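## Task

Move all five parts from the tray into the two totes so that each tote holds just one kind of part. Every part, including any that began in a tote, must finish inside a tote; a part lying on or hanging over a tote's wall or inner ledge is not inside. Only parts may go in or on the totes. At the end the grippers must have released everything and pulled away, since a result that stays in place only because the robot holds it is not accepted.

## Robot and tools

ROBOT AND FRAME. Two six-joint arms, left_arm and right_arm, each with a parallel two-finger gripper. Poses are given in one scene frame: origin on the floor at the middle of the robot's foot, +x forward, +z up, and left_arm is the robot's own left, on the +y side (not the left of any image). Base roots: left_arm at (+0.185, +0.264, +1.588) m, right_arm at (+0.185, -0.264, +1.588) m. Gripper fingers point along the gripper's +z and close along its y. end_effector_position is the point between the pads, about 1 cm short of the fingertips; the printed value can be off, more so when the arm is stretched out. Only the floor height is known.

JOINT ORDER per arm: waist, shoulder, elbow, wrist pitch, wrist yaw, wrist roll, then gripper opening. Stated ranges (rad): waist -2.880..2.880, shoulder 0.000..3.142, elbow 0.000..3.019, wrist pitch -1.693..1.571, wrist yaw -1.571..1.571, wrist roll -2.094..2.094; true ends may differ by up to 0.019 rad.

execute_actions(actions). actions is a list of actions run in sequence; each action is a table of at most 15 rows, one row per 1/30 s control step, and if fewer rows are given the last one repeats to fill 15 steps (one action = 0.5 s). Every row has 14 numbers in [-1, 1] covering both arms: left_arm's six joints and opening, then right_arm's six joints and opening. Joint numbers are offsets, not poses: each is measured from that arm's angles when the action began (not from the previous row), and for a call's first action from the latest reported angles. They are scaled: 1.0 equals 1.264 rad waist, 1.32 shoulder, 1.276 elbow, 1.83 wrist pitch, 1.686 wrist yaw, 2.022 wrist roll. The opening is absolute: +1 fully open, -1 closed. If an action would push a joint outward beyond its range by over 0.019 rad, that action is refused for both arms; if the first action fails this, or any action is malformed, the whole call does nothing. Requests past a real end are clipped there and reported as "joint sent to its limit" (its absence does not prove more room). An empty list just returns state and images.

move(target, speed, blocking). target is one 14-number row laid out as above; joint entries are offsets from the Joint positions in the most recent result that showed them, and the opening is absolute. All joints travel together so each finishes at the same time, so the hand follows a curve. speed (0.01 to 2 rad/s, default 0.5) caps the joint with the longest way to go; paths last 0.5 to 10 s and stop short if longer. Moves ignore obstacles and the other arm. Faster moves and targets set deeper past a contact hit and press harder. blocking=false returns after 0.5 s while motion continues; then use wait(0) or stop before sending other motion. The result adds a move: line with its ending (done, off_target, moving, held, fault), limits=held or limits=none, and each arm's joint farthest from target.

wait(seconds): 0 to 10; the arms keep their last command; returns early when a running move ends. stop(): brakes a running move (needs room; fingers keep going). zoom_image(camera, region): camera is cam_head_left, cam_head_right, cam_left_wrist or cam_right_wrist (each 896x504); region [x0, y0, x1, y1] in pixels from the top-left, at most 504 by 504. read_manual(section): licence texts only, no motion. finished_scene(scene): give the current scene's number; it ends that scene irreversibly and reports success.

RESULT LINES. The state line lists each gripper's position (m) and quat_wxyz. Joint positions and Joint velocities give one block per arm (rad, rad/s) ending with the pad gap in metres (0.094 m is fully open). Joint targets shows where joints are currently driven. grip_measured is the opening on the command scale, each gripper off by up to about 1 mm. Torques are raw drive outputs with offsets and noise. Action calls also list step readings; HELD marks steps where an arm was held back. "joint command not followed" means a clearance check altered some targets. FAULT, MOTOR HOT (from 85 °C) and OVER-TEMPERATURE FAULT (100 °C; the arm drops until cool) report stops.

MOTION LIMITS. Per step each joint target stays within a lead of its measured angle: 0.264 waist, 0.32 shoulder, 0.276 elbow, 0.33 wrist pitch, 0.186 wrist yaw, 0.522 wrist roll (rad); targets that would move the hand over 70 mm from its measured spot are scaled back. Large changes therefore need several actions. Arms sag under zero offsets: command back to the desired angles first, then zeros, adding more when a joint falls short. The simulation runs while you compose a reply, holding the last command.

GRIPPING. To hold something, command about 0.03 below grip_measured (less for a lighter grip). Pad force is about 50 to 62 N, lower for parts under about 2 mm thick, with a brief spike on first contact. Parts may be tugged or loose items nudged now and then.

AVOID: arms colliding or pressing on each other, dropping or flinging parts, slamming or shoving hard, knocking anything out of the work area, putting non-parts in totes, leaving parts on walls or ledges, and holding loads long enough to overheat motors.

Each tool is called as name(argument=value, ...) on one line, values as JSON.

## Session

execute_actions(actions=[])

Scene clock: 0.00 s.
left_arm: end_effector_position=(+1.1256, +0.0288, +1.3365) grip_measured=-0.288 end_effector_quat_wxyz=(+0.340, -0.813, +0.190, -0.433) | right_arm: end_effector_position=(+0.5068, -0.0899, +1.2804) grip_measured=+1.000 end_effector_quat_wxyz=(+0.445, -0.535, +0.653, +0.299)
Joint positions: left_arm=[ 0.613  2.477  2.459  0.814 -0.701 -1.592  0.033] | right_arm=[-1.119  1.875  0.56   0.737 -0.758 -1.606  0.094]
Joint velocities: left_arm=[-0.005 -0.005 -0.007  0.002 -0.022 -0.051  0.001] | right_arm=[-0.005 -0.015  0.002 -0.022  0.007 -0.007  0.   ]
Joint torques (N m, as the arm reports them, + toward a larger angle): no reading
Joint targets: left_arm=[0.601 2.464 2.478 0.819 -0.701 -1.591] | right_arm=[-1.116 1.869 0.544 0.738 -0.759 -1.605]

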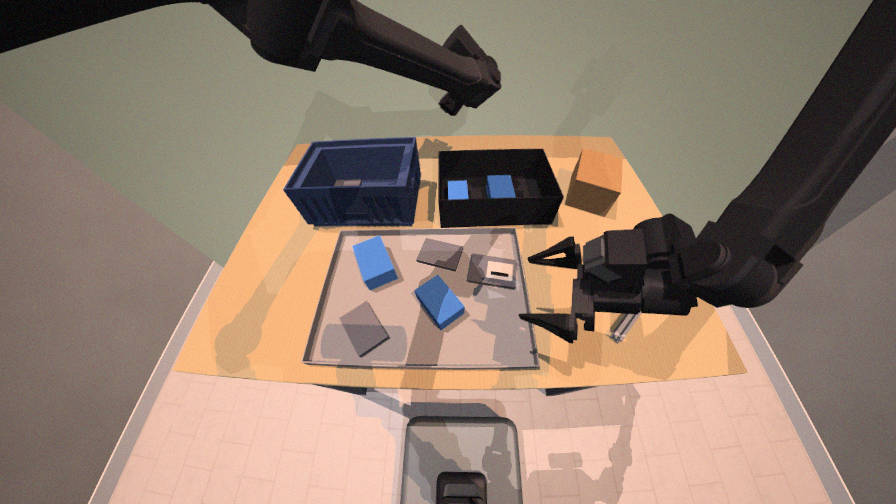

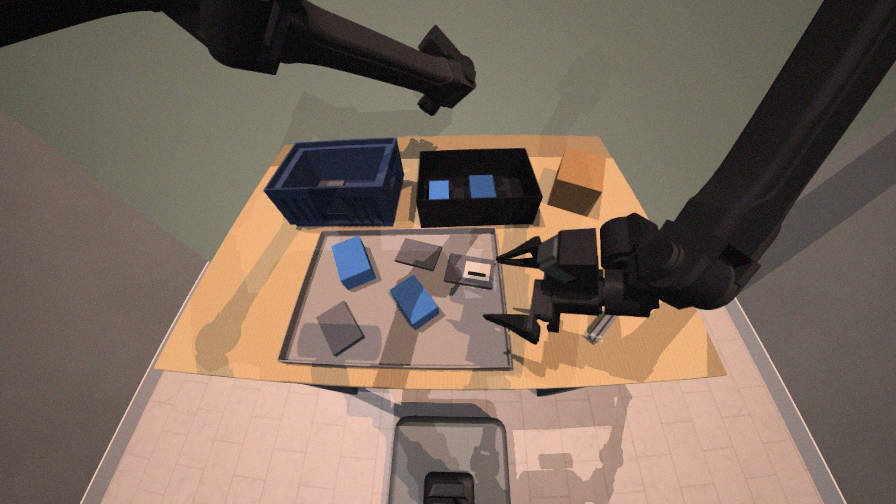

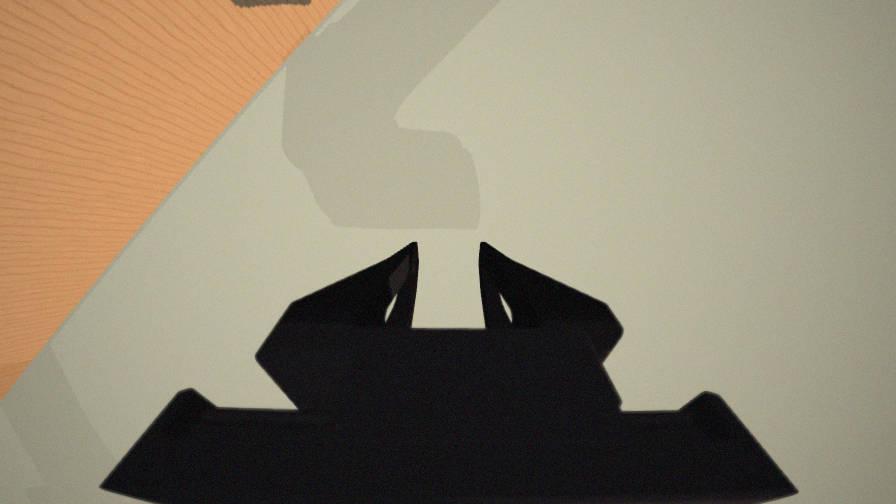

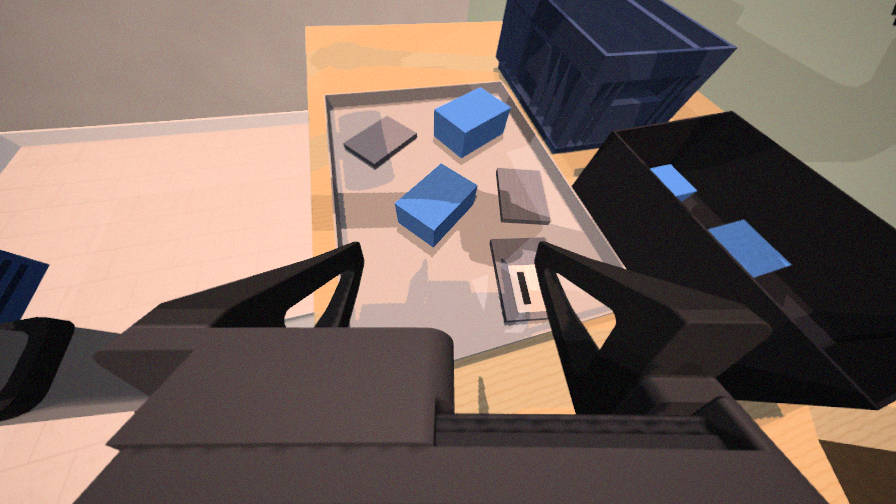

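zoom_image(camera="cam_head_left", region=[280,130,580,380])

zoom_image(camera="cam_head_right", region=[260,130,560,380])

Region (280, 130, 580, 380) of cam_head_left's 896x504 image, scaled by 1.680, with more detail than that image has.

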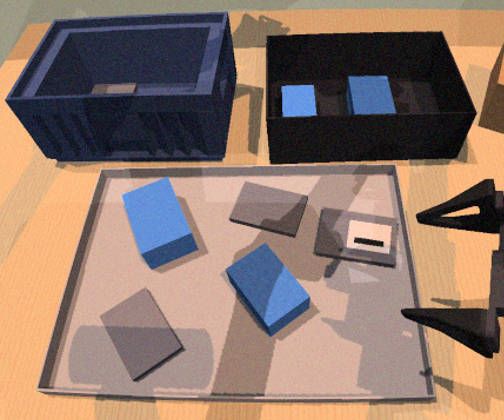

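Region (260, 130, 560, 380) of cam_head_right's 896x504 image, scaled by 1.680, with more detail than that image has.

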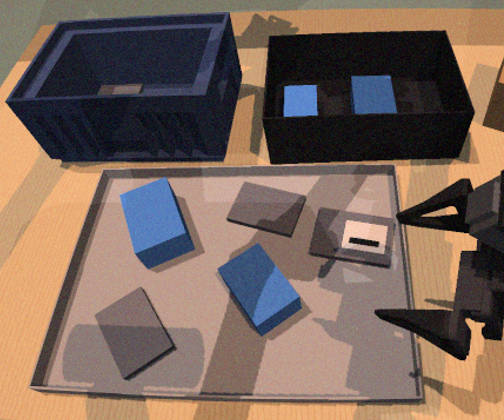

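move(target=[0.4644,-0.7856,-0.9867,-0.2809,0.2082,0.1444,1,0.4897,-0.072,0.2743,-0.43,0.93,0.6805,1], speed=1.0)

Scene clock: 29.17 s.
left_arm: end_effector_position=(+0.8863, +0.4523, +1.3008) grip_measured=+1.000 end_effector_quat_wxyz=(+0.283, -0.754, +0.579, -0.128) | right_arm: end_effector_position=(+0.5808, -0.0256, +1.3021) grip_measured=+1.000 end_effector_quat_wxyz=(+0.003, -0.254, +0.967, +0.004)
Joint positions: left_arm=[ 1.207  1.457  1.197  0.309 -0.354 -1.309  0.094] | right_arm=[-0.508  1.795  0.905 -0.041  0.808 -0.245  0.094]
Joint velocities: left_arm=[-0.005 -0.015 -0.002  0.007  0.022 -0.037  0.   ] | right_arm=[-0.005 -0.015 -0.007  0.007 -0.022 -0.037  0.   ]
Joint torques (N m, as the arm reports them, + toward a larger angle): left_arm=[ -3.74 -20.34   4.68   1.06   0.04   0.2 ] | right_arm=[ 12.24 -11.25   1.04  -0.62   0.07   0.05]
Joint targets: left_arm=[1.200 1.440 1.200 0.300 -0.350 -1.300] | right_arm=[-0.500 1.779 0.909 -0.050 0.810 -0.230]
move: done; limits=none; left_arm: farthest joint: the shoulder, 0.017 radians from its target (1.037 radians at the start); right_arm: farthest joint: the shoulder, 0.015 radians from its target (0.095 radians at the start)

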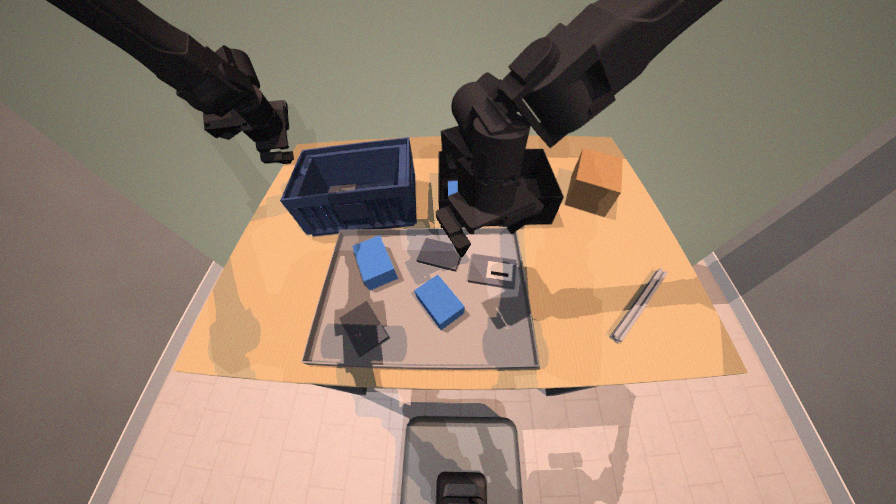

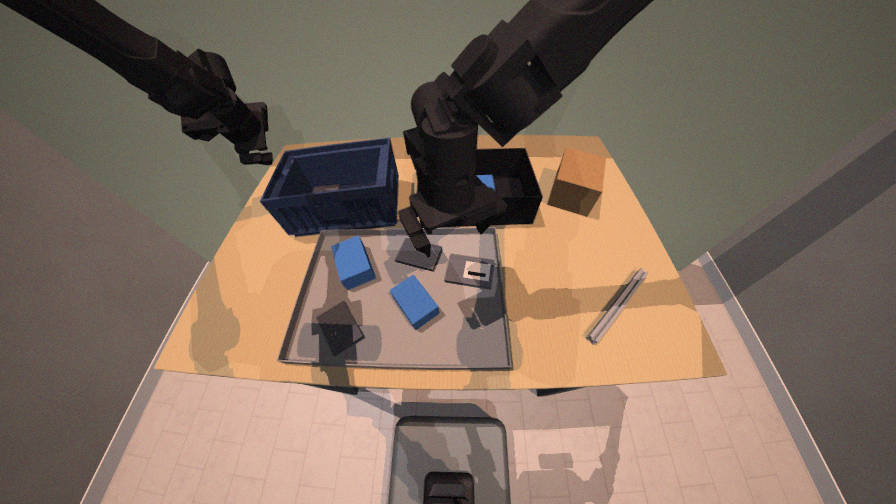

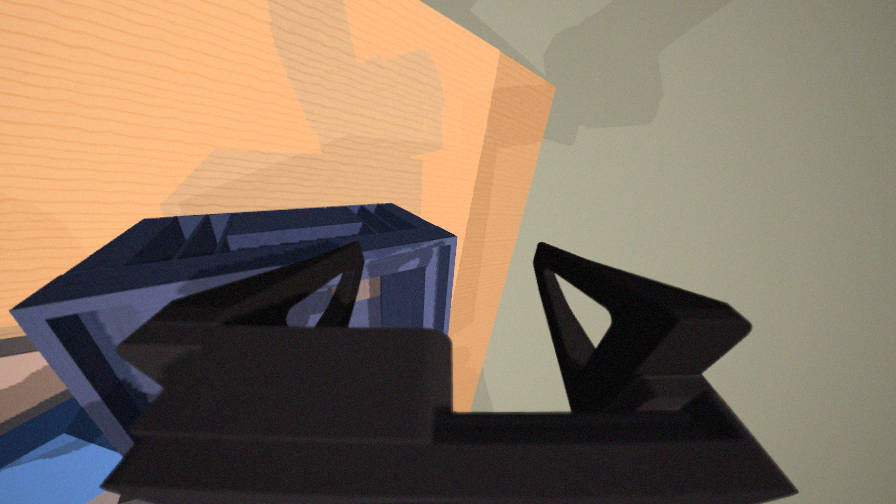

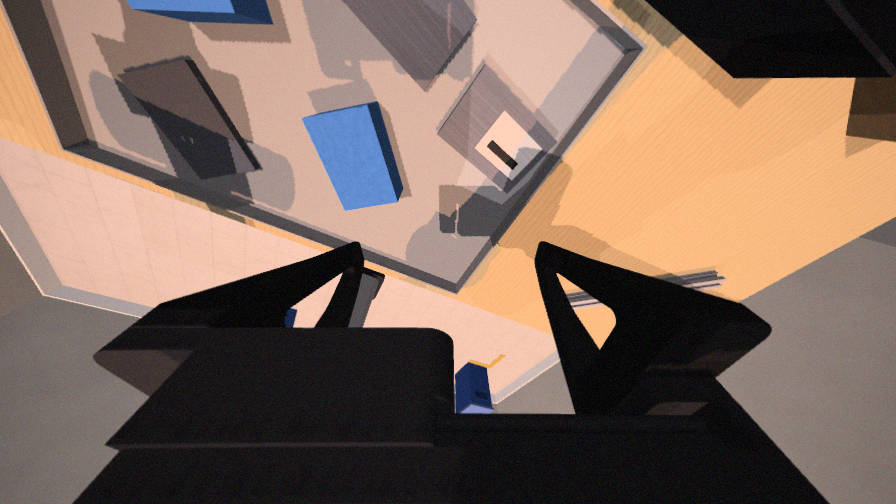

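zoom_image(camera="cam_right_wrist", region=[90,0,594,250])

zoom_image(camera="cam_head_left", region=[200,100,452,300])

Region (90, 0, 594, 250) of cam_right_wrist's 896x504 image, scaled by 1.000; it fills the top 250 rows of this view, and the rest is white.

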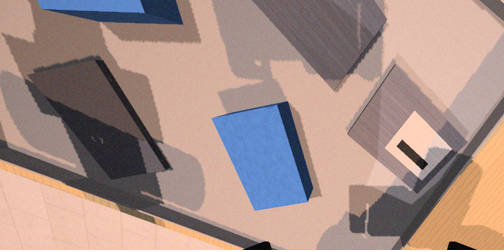

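Region (200, 100, 452, 300) of cam_head_left's 896x504 image, scaled by 2.000, with more detail than that image has; it fills the top 400 rows of this view, and the rest is white.

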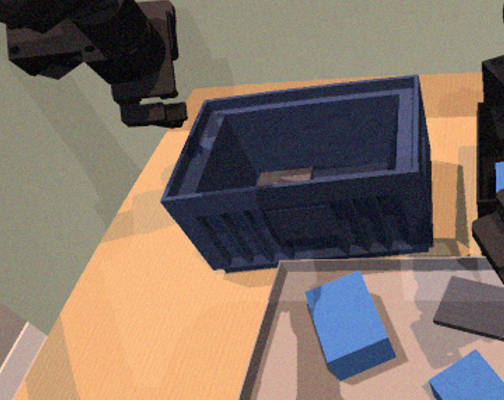

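move(target=[0.2061,-0.4295,-0.5541,-0.27,0.159,0.163,0,0.1408,0.428,0.6309,-0.2164,0.0563,0.1172,1], speed=0.8)

Scene clock: 36.60 s.
left_arm: end_effector_position=(+0.5153, +0.4149, +1.3597) grip_measured=+0.002 end_effector_quat_wxyz=(+0.005, +0.658, -0.753, -0.000) | right_arm: end_effector_position=(+0.6333, +0.2082, +1.2495) grip_measured=+1.000 end_effector_quat_wxyz=(-0.002, -0.253, +0.968, -0.001)
Joint positions: left_arm=[ 1.46   0.903  0.481 -0.178 -0.09  -0.99   0.047] | right_arm=[-0.347  2.365  1.69  -0.429  0.9   -0.022  0.094]
Joint velocities: left_arm=[-0.005  0.005 -0.007  0.002 -0.007 -0.051  0.   ] | right_arm=[-0.005  0.005  0.012  0.002 -0.066  0.022  0.   ]
Joint torques (N m, as the arm reports them, + toward a larger angle): left_arm=[  1.08 -11.16   2.5    0.23   0.03   0.14] | right_arm=[ 20.07 -13.     4.2   -0.61   0.09   0.07]
Joint targets: left_arm=[1.467 0.890 0.490 -0.185 -0.086 -0.980] | right_arm=[-0.330 2.360 1.710 -0.437 0.902 -0.008]
move: done; limits=none; left_arm: farthest joint: the shoulder, 0.012 radians from its target (0.567 radians at the start); right_arm: farthest joint: the elbow, 0.020 radians from its target (0.805 radians at the start)

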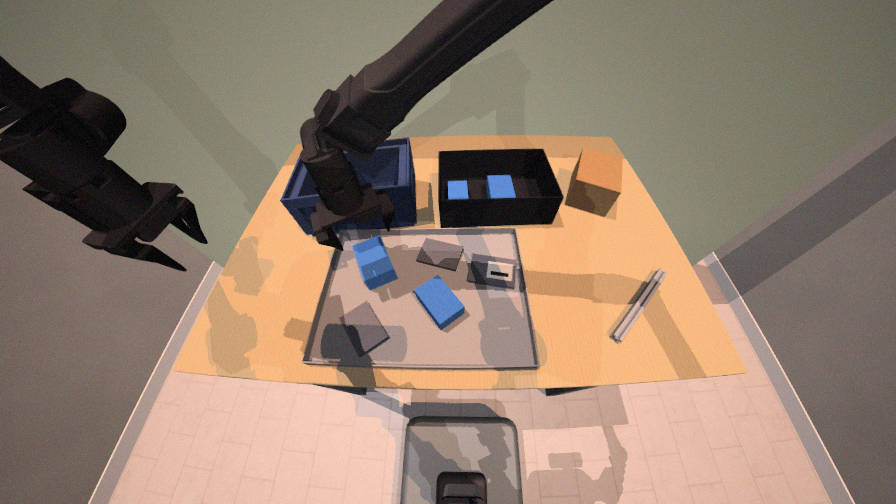

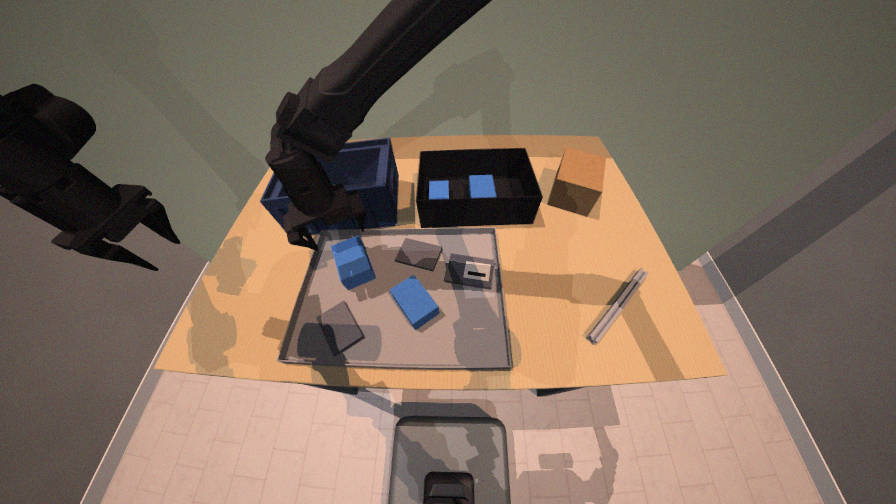

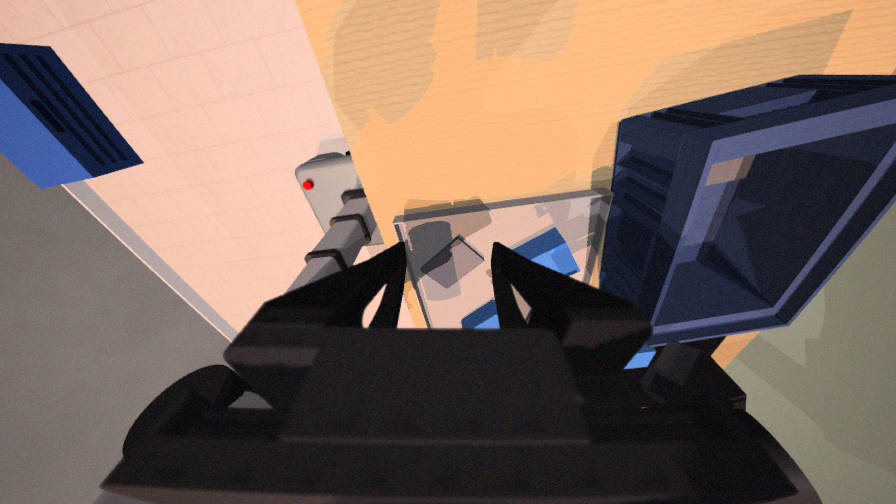

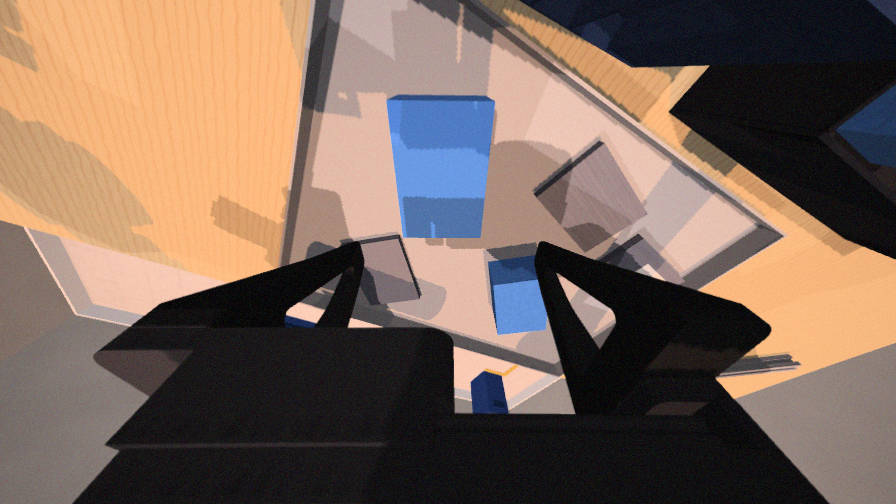

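move(target=[0.005,-0.01,0.007,-0.004,0,0.005,1,-0.0641,0.0705,0.0172,0.1077,-0.0261,-0.0643,1], speed=0.3)

Scene clock: 40.93 s.
left_arm: end_effector_position=(+0.5153, +0.4149, +1.3597) grip_measured=+1.000 end_effector_quat_wxyz=(+0.005, +0.657, -0.754, -0.000) | right_arm: end_effector_position=(+0.6131, +0.1997, +1.1761) grip_measured=+1.000 end_effector_quat_wxyz=(+0.002, -0.249, +0.968, +0.000)
Joint positions: left_arm=[ 1.46   0.903  0.481 -0.178 -0.09  -0.989  0.094] | right_arm=[-0.431  2.459  1.697 -0.242  0.859 -0.138  0.094]
Joint velocities: left_arm=[-0.024  0.005  0.002 -0.017 -0.037 -0.007  0.   ] | right_arm=[-0.005 -0.005 -0.012 -0.012  0.051 -0.037  0.   ]
Joint torques (N m, as the arm reports them, + toward a larger angle): left_arm=[  1.02 -10.98   2.53   0.18  -0.11   0.11] | right_arm=[ 18.41 -12.25   3.04  -0.02  -0.12  -0.21]
Joint targets: left_arm=[1.466 0.889 0.489 -0.185 -0.090 -0.979] | right_arm=[-0.428 2.458 1.712 -0.232 0.856 -0.153]
move: done; limits=none; left_arm: farthest joint: the shoulder, 0.013 radians from its target (0.013 radians at the start); right_arm: farthest joint: the elbow, 0.015 radians from its target (0.022 radians at the start)

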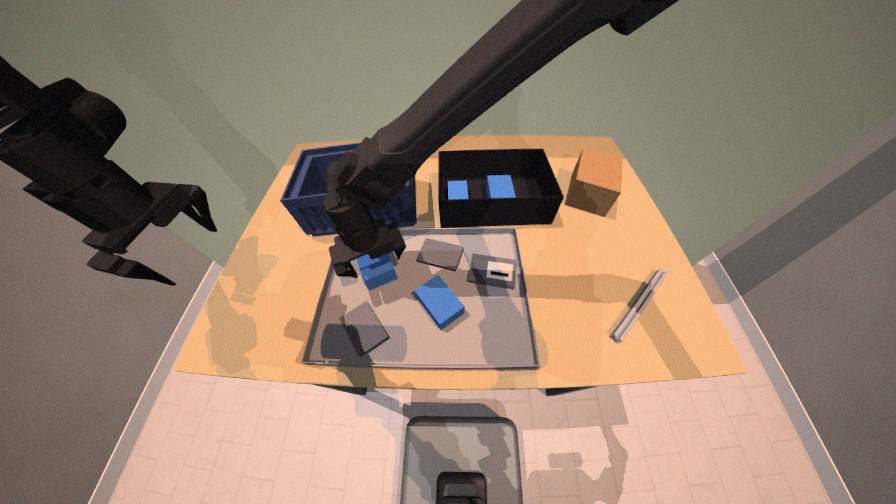

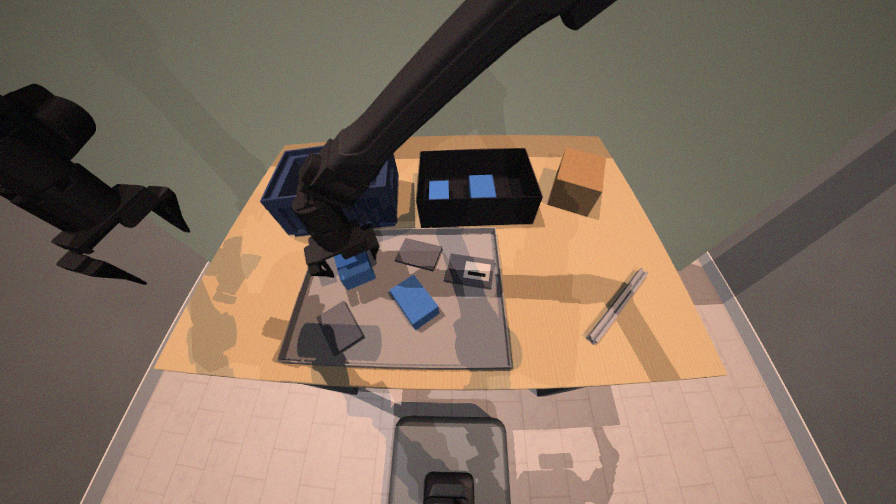

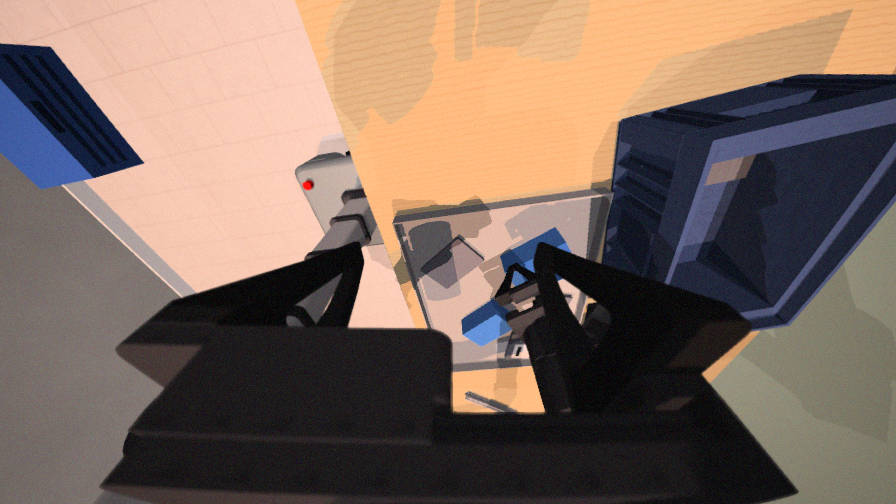

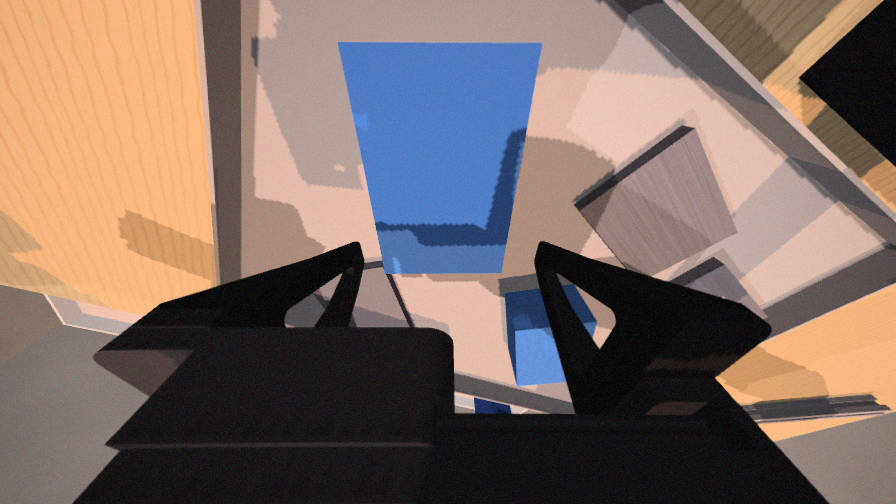

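move(target=[0.005,-0.01,0.007,-0.004,0,0.005,1,-0.0174,0.0402,0.0776,-0.0071,-0.0101,-0.0208,1], speed=0.15)

Scene clock: 43.70 s.
left_arm: end_effector_position=(+0.5153, +0.4149, +1.3597) grip_measured=+1.000 end_effector_quat_wxyz=(+0.005, +0.657, -0.754, -0.000) | right_arm: end_effector_position=(+0.6273, +0.2085, +1.1581) grip_measured=+1.000 end_effector_quat_wxyz=(+0.007, -0.246, +0.969, +0.003)
Joint positions: left_arm=[ 1.46   0.903  0.481 -0.178 -0.09  -0.988  0.094] | right_arm=[-0.448  2.504  1.779 -0.247  0.844 -0.165  0.094]
Joint velocities: left_arm=[-0.005 -0.015 -0.017  0.002 -0.066  0.037  0.   ] | right_arm=[-0.005  0.005  0.022 -0.007 -0.037 -0.037  0.   ]
Joint torques (N m, as the arm reports them, + toward a larger angle): left_arm=[  0.83 -11.03   2.52   0.24  -0.09   0.12] | right_arm=[ 18.4  -11.85   3.31  -0.6   -0.14  -0.19]
Joint targets: left_arm=[1.466 0.889 0.489 -0.185 -0.090 -0.979] | right_arm=[-0.453 2.512 1.796 -0.255 0.841 -0.180]
move: done; limits=none; left_arm: farthest joint: the shoulder, 0.013 radians from its target (0.013 radians at the start); right_arm: farthest joint: the elbow, 0.017 radians from its target (0.099 radians at the start)

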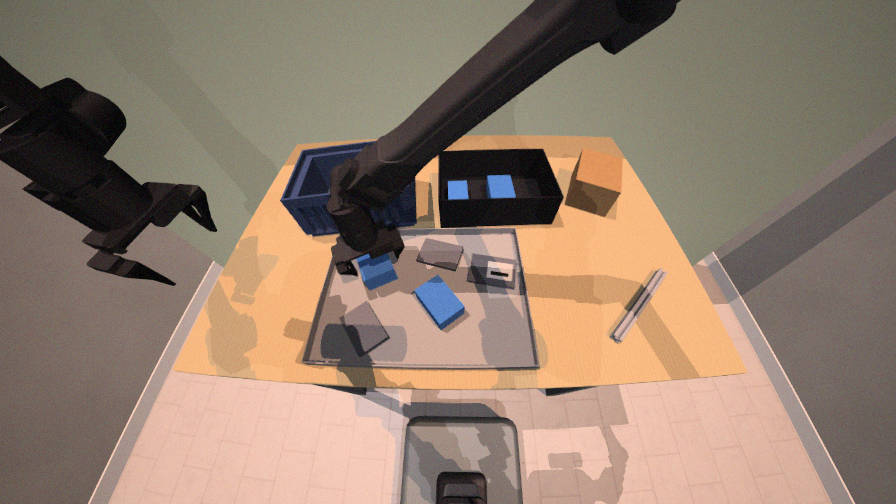

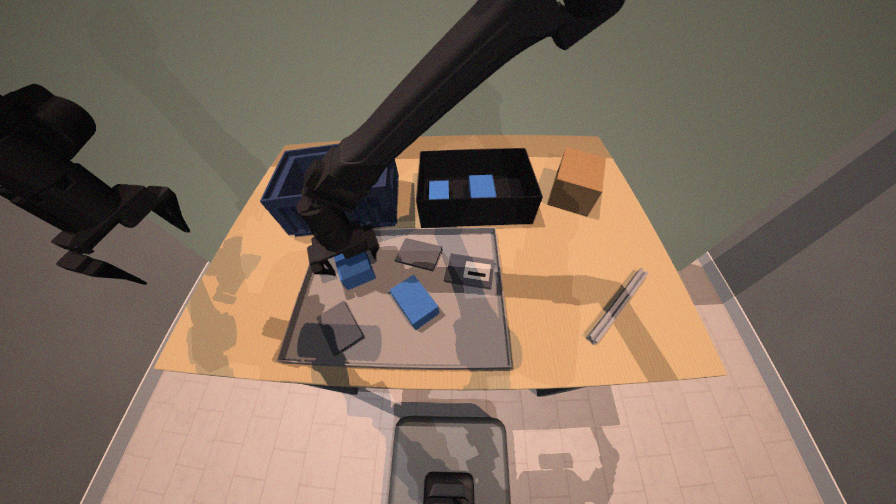

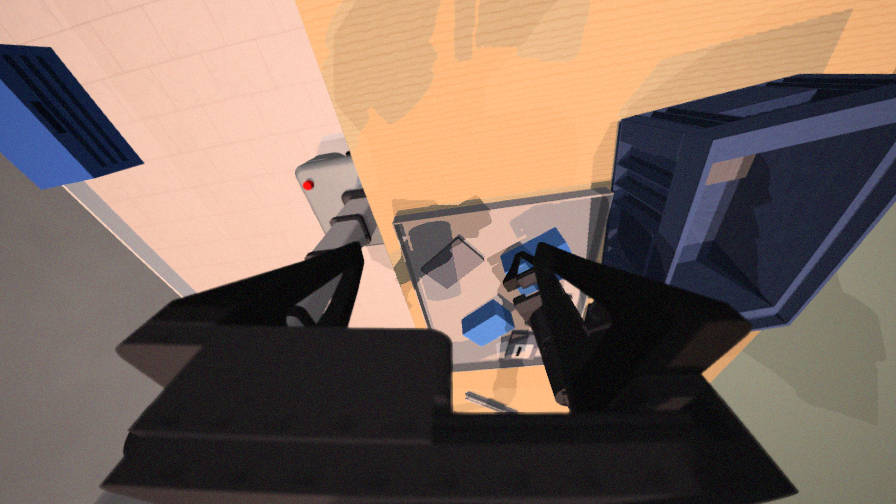

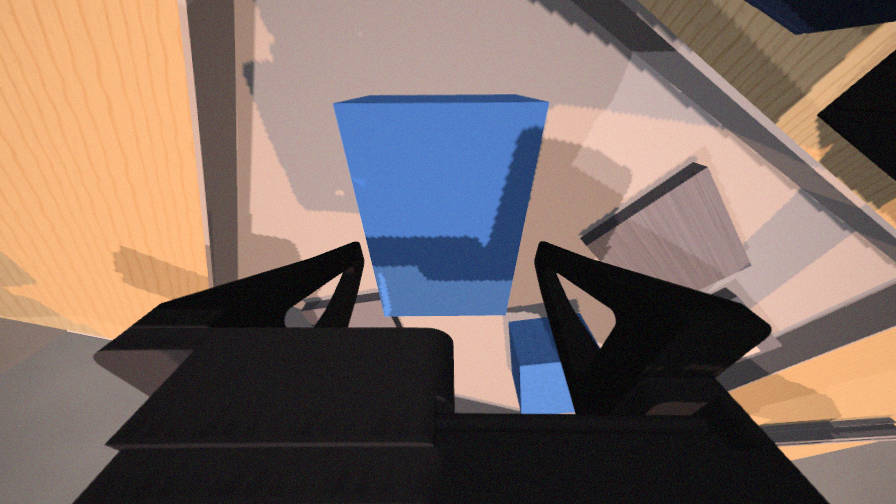

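execute_actions(actions=[[[0.005,-0.01,0.007,-0.004,0,0.005,1,-0.005,0.007,0.013,-0.004,-0.002,-0.007,1],[0.005,-0.01,0.007,-0.004,0,0.005,1,-0.006,0.008,0.013,-0.004,-0.002,-0.007,1],[0.005,-0.01,0.007,-0.004,0,0.005,1,-0.007,0.009,0.013,-0.004,-0.002,-0.007,0.95],[0.005,-0.01,0.007,-0.004,0,0.005,1,-0.008,0.010,0.013,-0.004,-0.002,-0.007,0.9],[0.005,-0.01,0.007,-0.004,0,0.005,1,-0.009,0.011,0.013,-0.004,-0.002,-0.007,0.85],[0.005,-0.01,0.007,-0.004,0,0.005,1,-0.010,0.012,0.013,-0.004,-0.002,-0.007,0.8],[0.005,-0.01,0.007,-0.004,0,0.005,1,-0.011,0.013,0.013,-0.004,-0.002,-0.007,0.75],[0.005,-0.01,0.007,-0.004,0,0.005,1,-0.011,0.013,0.013,-0.004,-0.002,-0.007,0.7],[0.005,-0.01,0.007,-0.004,0,0.005,1,-0.011,0.013,0.013,-0.004,-0.002,-0.007,0.65],[0.005,-0.01,0.007,-0.004,0,0.005,1,-0.011,0.013,0.013,-0.004,-0.002,-0.007,0.6]],[[0.005,-0.01,0.007,-0.004,0,0.005,1,-0.002,0.003,0.013,-0.004,-0.002,-0.007,0.56],[0.005,-0.01,0.007,-0.004,0,0.005,1,-0.002,0.003,0.013,-0.004,-0.002,-0.007,0.52],[0.005,-0.01,0.007,-0.004,0,0.005,1,-0.002,0.003,0.013,-0.004,-0.002,-0.007,0.48],[0.005,-0.01,0.007,-0.004,0,0.005,1,-0.002,0.003,0.013,-0.004,-0.002,-0.007,0.45],[0.005,-0.01,0.007,-0.004,0,0.005,1,-0.002,0.003,0.013,-0.004,-0.002,-0.007,0.42],[0.005,-0.01,0.007,-0.004,0,0.005,1,-0.002,0.003,0.013,-0.004,-0.002,-0.007,0.40],[0.005,-0.01,0.007,-0.004,0,0.005,1,-0.002,0.003,0.013,-0.004,-0.002,-0.007,0.38],[0.005,-0.01,0.007,-0.004,0,0.005,1,-0.002,0.003,0.013,-0.004,-0.002,-0.007,0.36],[0.005,-0.01,0.007,-0.004,0,0.005,1,-0.002,0.003,0.013,-0.004,-0.002,-0.007,0.34],[0.005,-0.01,0.007,-0.004,0,0.005,1,-0.002,0.003,0.013,-0.004,-0.002,-0.007,0.32],[0.005,-0.01,0.007,-0.004,0,0.005,1,-0.002,0.003,0.013,-0.004,-0.002,-0.007,0.30]]])

Scene clock: 45.90 s.
left_arm: end_effector_position=(+0.5153, +0.4149, +1.3597) grip_measured=+1.000 end_effector_quat_wxyz=(+0.005, +0.656, -0.755, -0.000) | right_arm: end_effector_position=(+0.6204, +0.2059, +1.1506) grip_measured=+0.462 end_effector_quat_wxyz=(+0.001, -0.248, +0.969, +0.002)
Joint positions: left_arm=[ 1.46   0.903  0.481 -0.178 -0.09  -0.986  0.094] | right_arm=[-0.456  2.515  1.779 -0.247  0.841 -0.165  0.069]
Joint velocities: left_arm=[ 0.005 -0.005 -0.002  0.007 -0.051 -0.066  0.   ] | right_arm=[-0.015 -0.005 -0.017 -0.007 -0.007 -0.037 -0.001]
Joint torques (N m, as the arm reports them, + toward a larger angle): left_arm=[  1.07 -11.13   2.43   0.24  -0.1    0.13] | right_arm=[ 18.42 -12.06   3.18  -0.58  -0.1   -0.19]
Joint targets: left_arm=[1.466 0.889 0.489 -0.185 -0.090 -0.977] | right_arm=[-0.459 2.519 1.795 -0.254 0.840 -0.179]
Step readings (joint positions; steps 1 to 15: 1st action; 16 to 30: 2nd action):
0: left_arm=[1.460 0.903 0.481 -0.178 -0.090 -0.988] | right_arm=[-0.448 2.504 1.779 -0.247 0.844 -0.165]
1: left_arm=[1.460 0.903 0.481 -0.178 -0.090 -0.987] | right_arm=[-0.448 2.504 1.779 -0.247 0.843 -0.165]
2: left_arm=[1.460 0.903 0.481 -0.178 -0.090 -0.987] | right_arm=[-0.448 2.504 1.779 -0.247 0.843 -0.165]
4: left_arm=[1.460 0.903 0.481 -0.178 -0.090 -0.987] | right_arm=[-0.448 2.505 1.779 -0.247 0.843 -0.165]
8: left_arm=[1.460 0.903 0.481 -0.178 -0.090 -0.987] | right_arm=[-0.450 2.508 1.779 -0.247 0.843 -0.165]
15: left_arm=[1.460 0.903 0.481 -0.178 -0.090 -0.987] | right_arm=[-0.456 2.515 1.779 -0.247 0.843 -0.165]
16: left_arm=[1.460 0.903 0.481 -0.178 -0.090 -0.987] | right_arm=[-0.456 2.515 1.779 -0.247 0.843 -0.165]
17: left_arm=[1.460 0.903 0.481 -0.178 -0.090 -0.987] | right_arm=[-0.456 2.515 1.779 -0.247 0.842 -0.165]
19: left_arm=[1.460 0.903 0.481 -0.178 -0.090 -0.986] | right_arm=[-0.456 2.515 1.779 -0.247 0.841 -0.165]
23: left_arm=[1.460 0.903 0.481 -0.178 -0.090 -0.986] | right_arm=[-0.456 2.515 1.779 -0.247 0.841 -0.165]
30: Joint positions above

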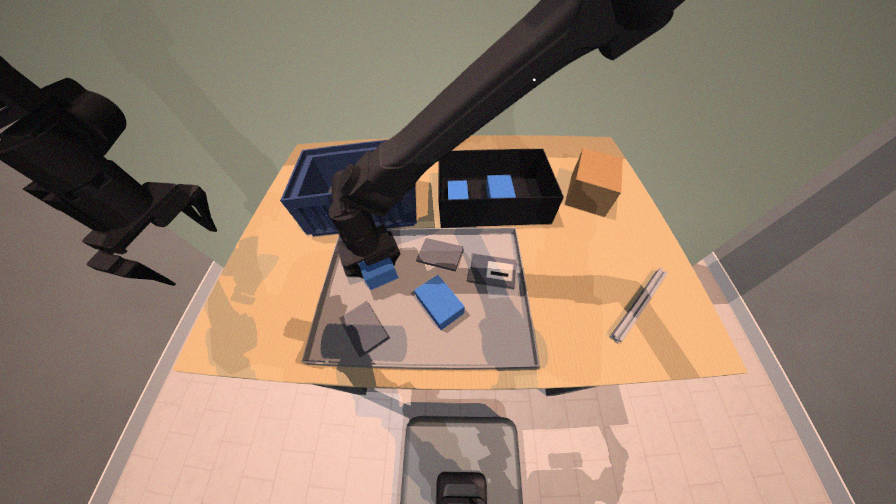

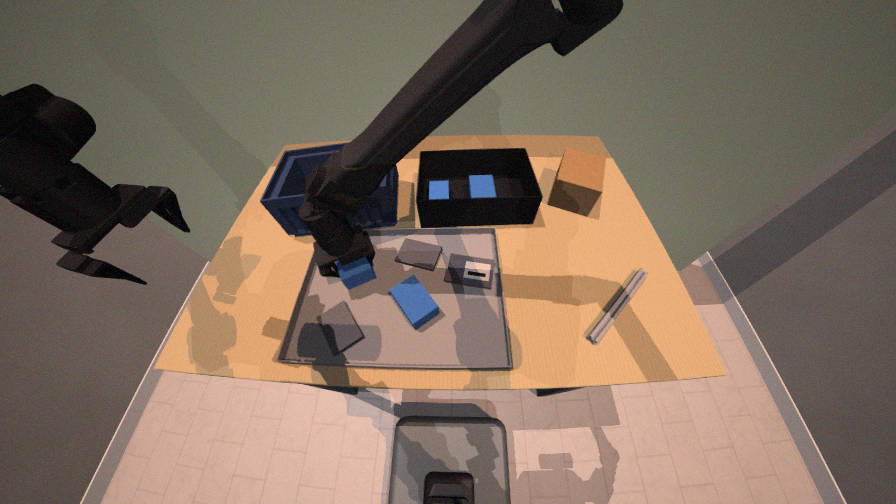

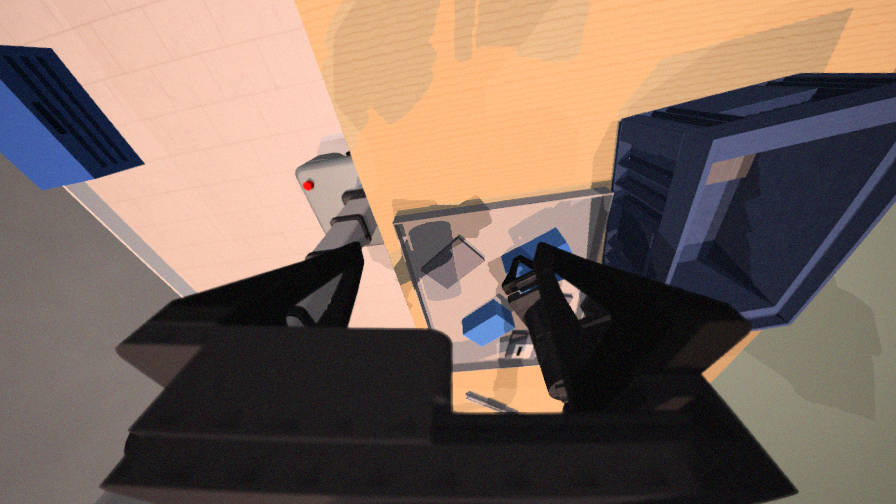

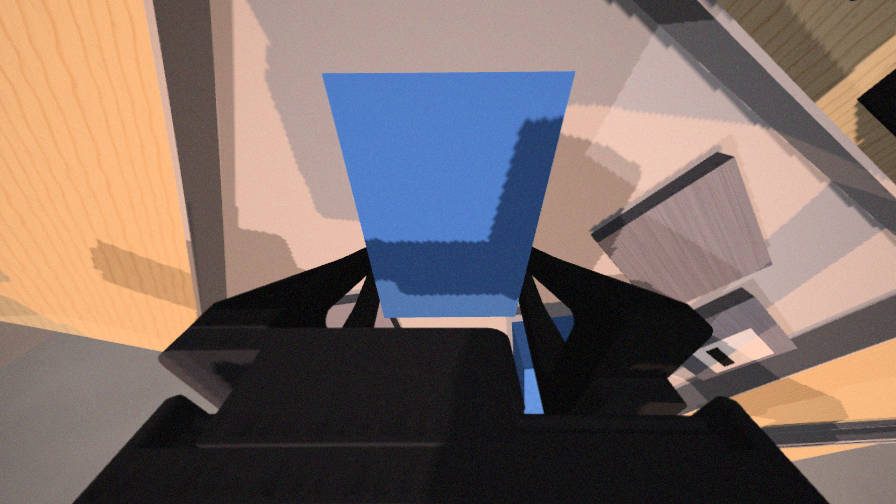

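move(target=[0.005,-0.01,0.007,-0.004,0,0.005,1,0.1076,-0.3811,-0.4224,-0.041,0.038,0.08,0.43], speed=0.6)

Scene clock: 52.13 s.
left_arm: end_effector_position=(+0.5153, +0.4149, +1.3597) grip_measured=+1.000 end_effector_quat_wxyz=(+0.005, +0.656, -0.755, -0.000) | right_arm: end_effector_position=(+0.6074, +0.0990, +1.3198) grip_measured=+0.462 end_effector_quat_wxyz=(+0.002, -0.249, +0.968, -0.000)
Joint positions: left_arm=[ 1.46   0.903  0.481 -0.178 -0.09  -0.985  0.094] | right_arm=[-0.343  2.025  1.244 -0.315  0.903 -0.019  0.069]
Joint velocities: left_arm=[ 0.005 -0.005  0.007 -0.012 -0.095 -0.007  0.   ] | right_arm=[-0.005 -0.005 -0.007 -0.007  0.007 -0.051 -0.001]
Joint torques (N m, as the arm reports them, + toward a larger angle): left_arm=[  0.98 -11.17   2.52   0.23  -0.1    0.13] | right_arm=[ 17.2  -12.1    1.64  -0.57   0.09   0.07]
Joint targets: left_arm=[1.466 0.889 0.489 -0.185 -0.090 -0.976] | right_arm=[-0.320 2.012 1.240 -0.322 0.905 -0.004]
move: off_target (right_arm); limits=none; left_arm: farthest joint: the shoulder, 0.013 radians from its target (0.013 radians at the start); right_arm: farthest joint: the waist, 0.023 radians from its target (0.136 radians at the start)

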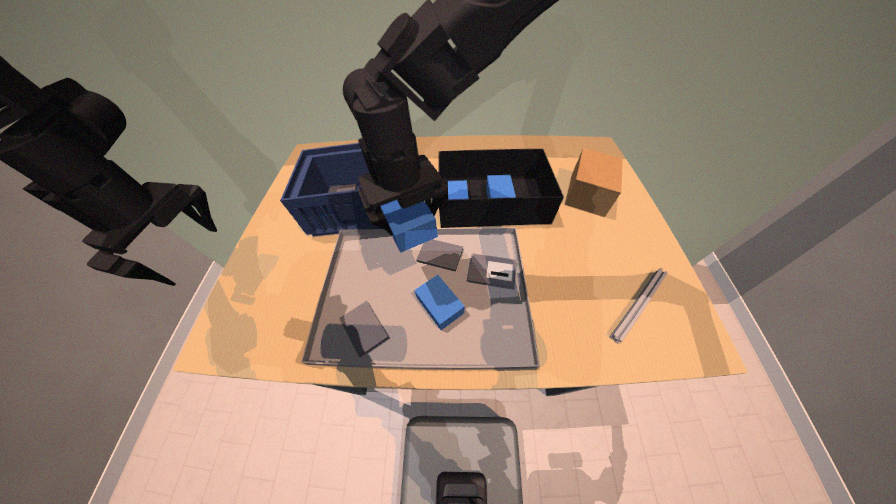

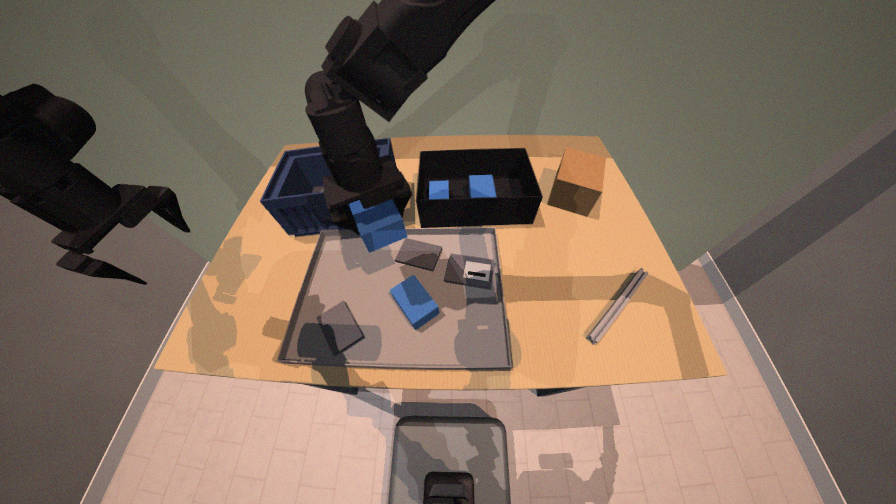

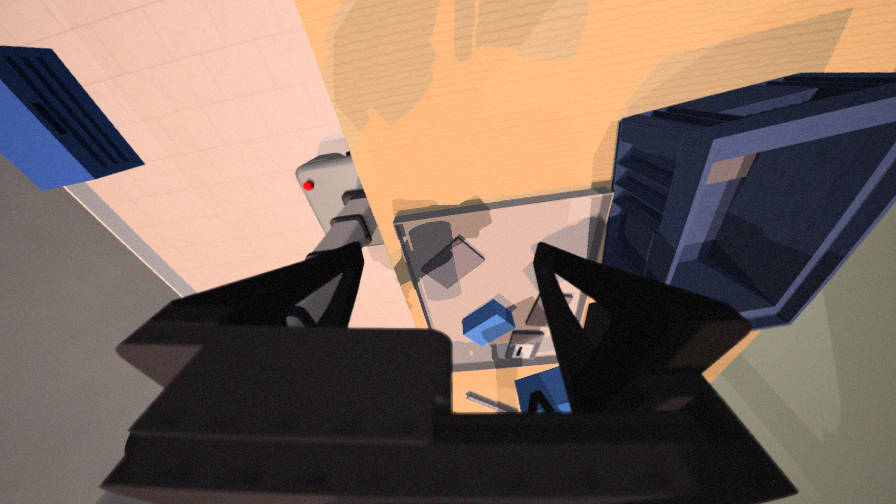

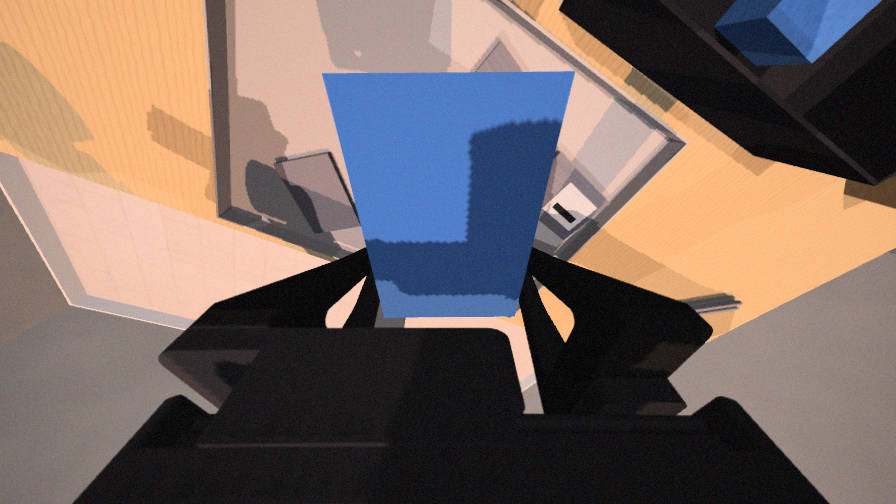

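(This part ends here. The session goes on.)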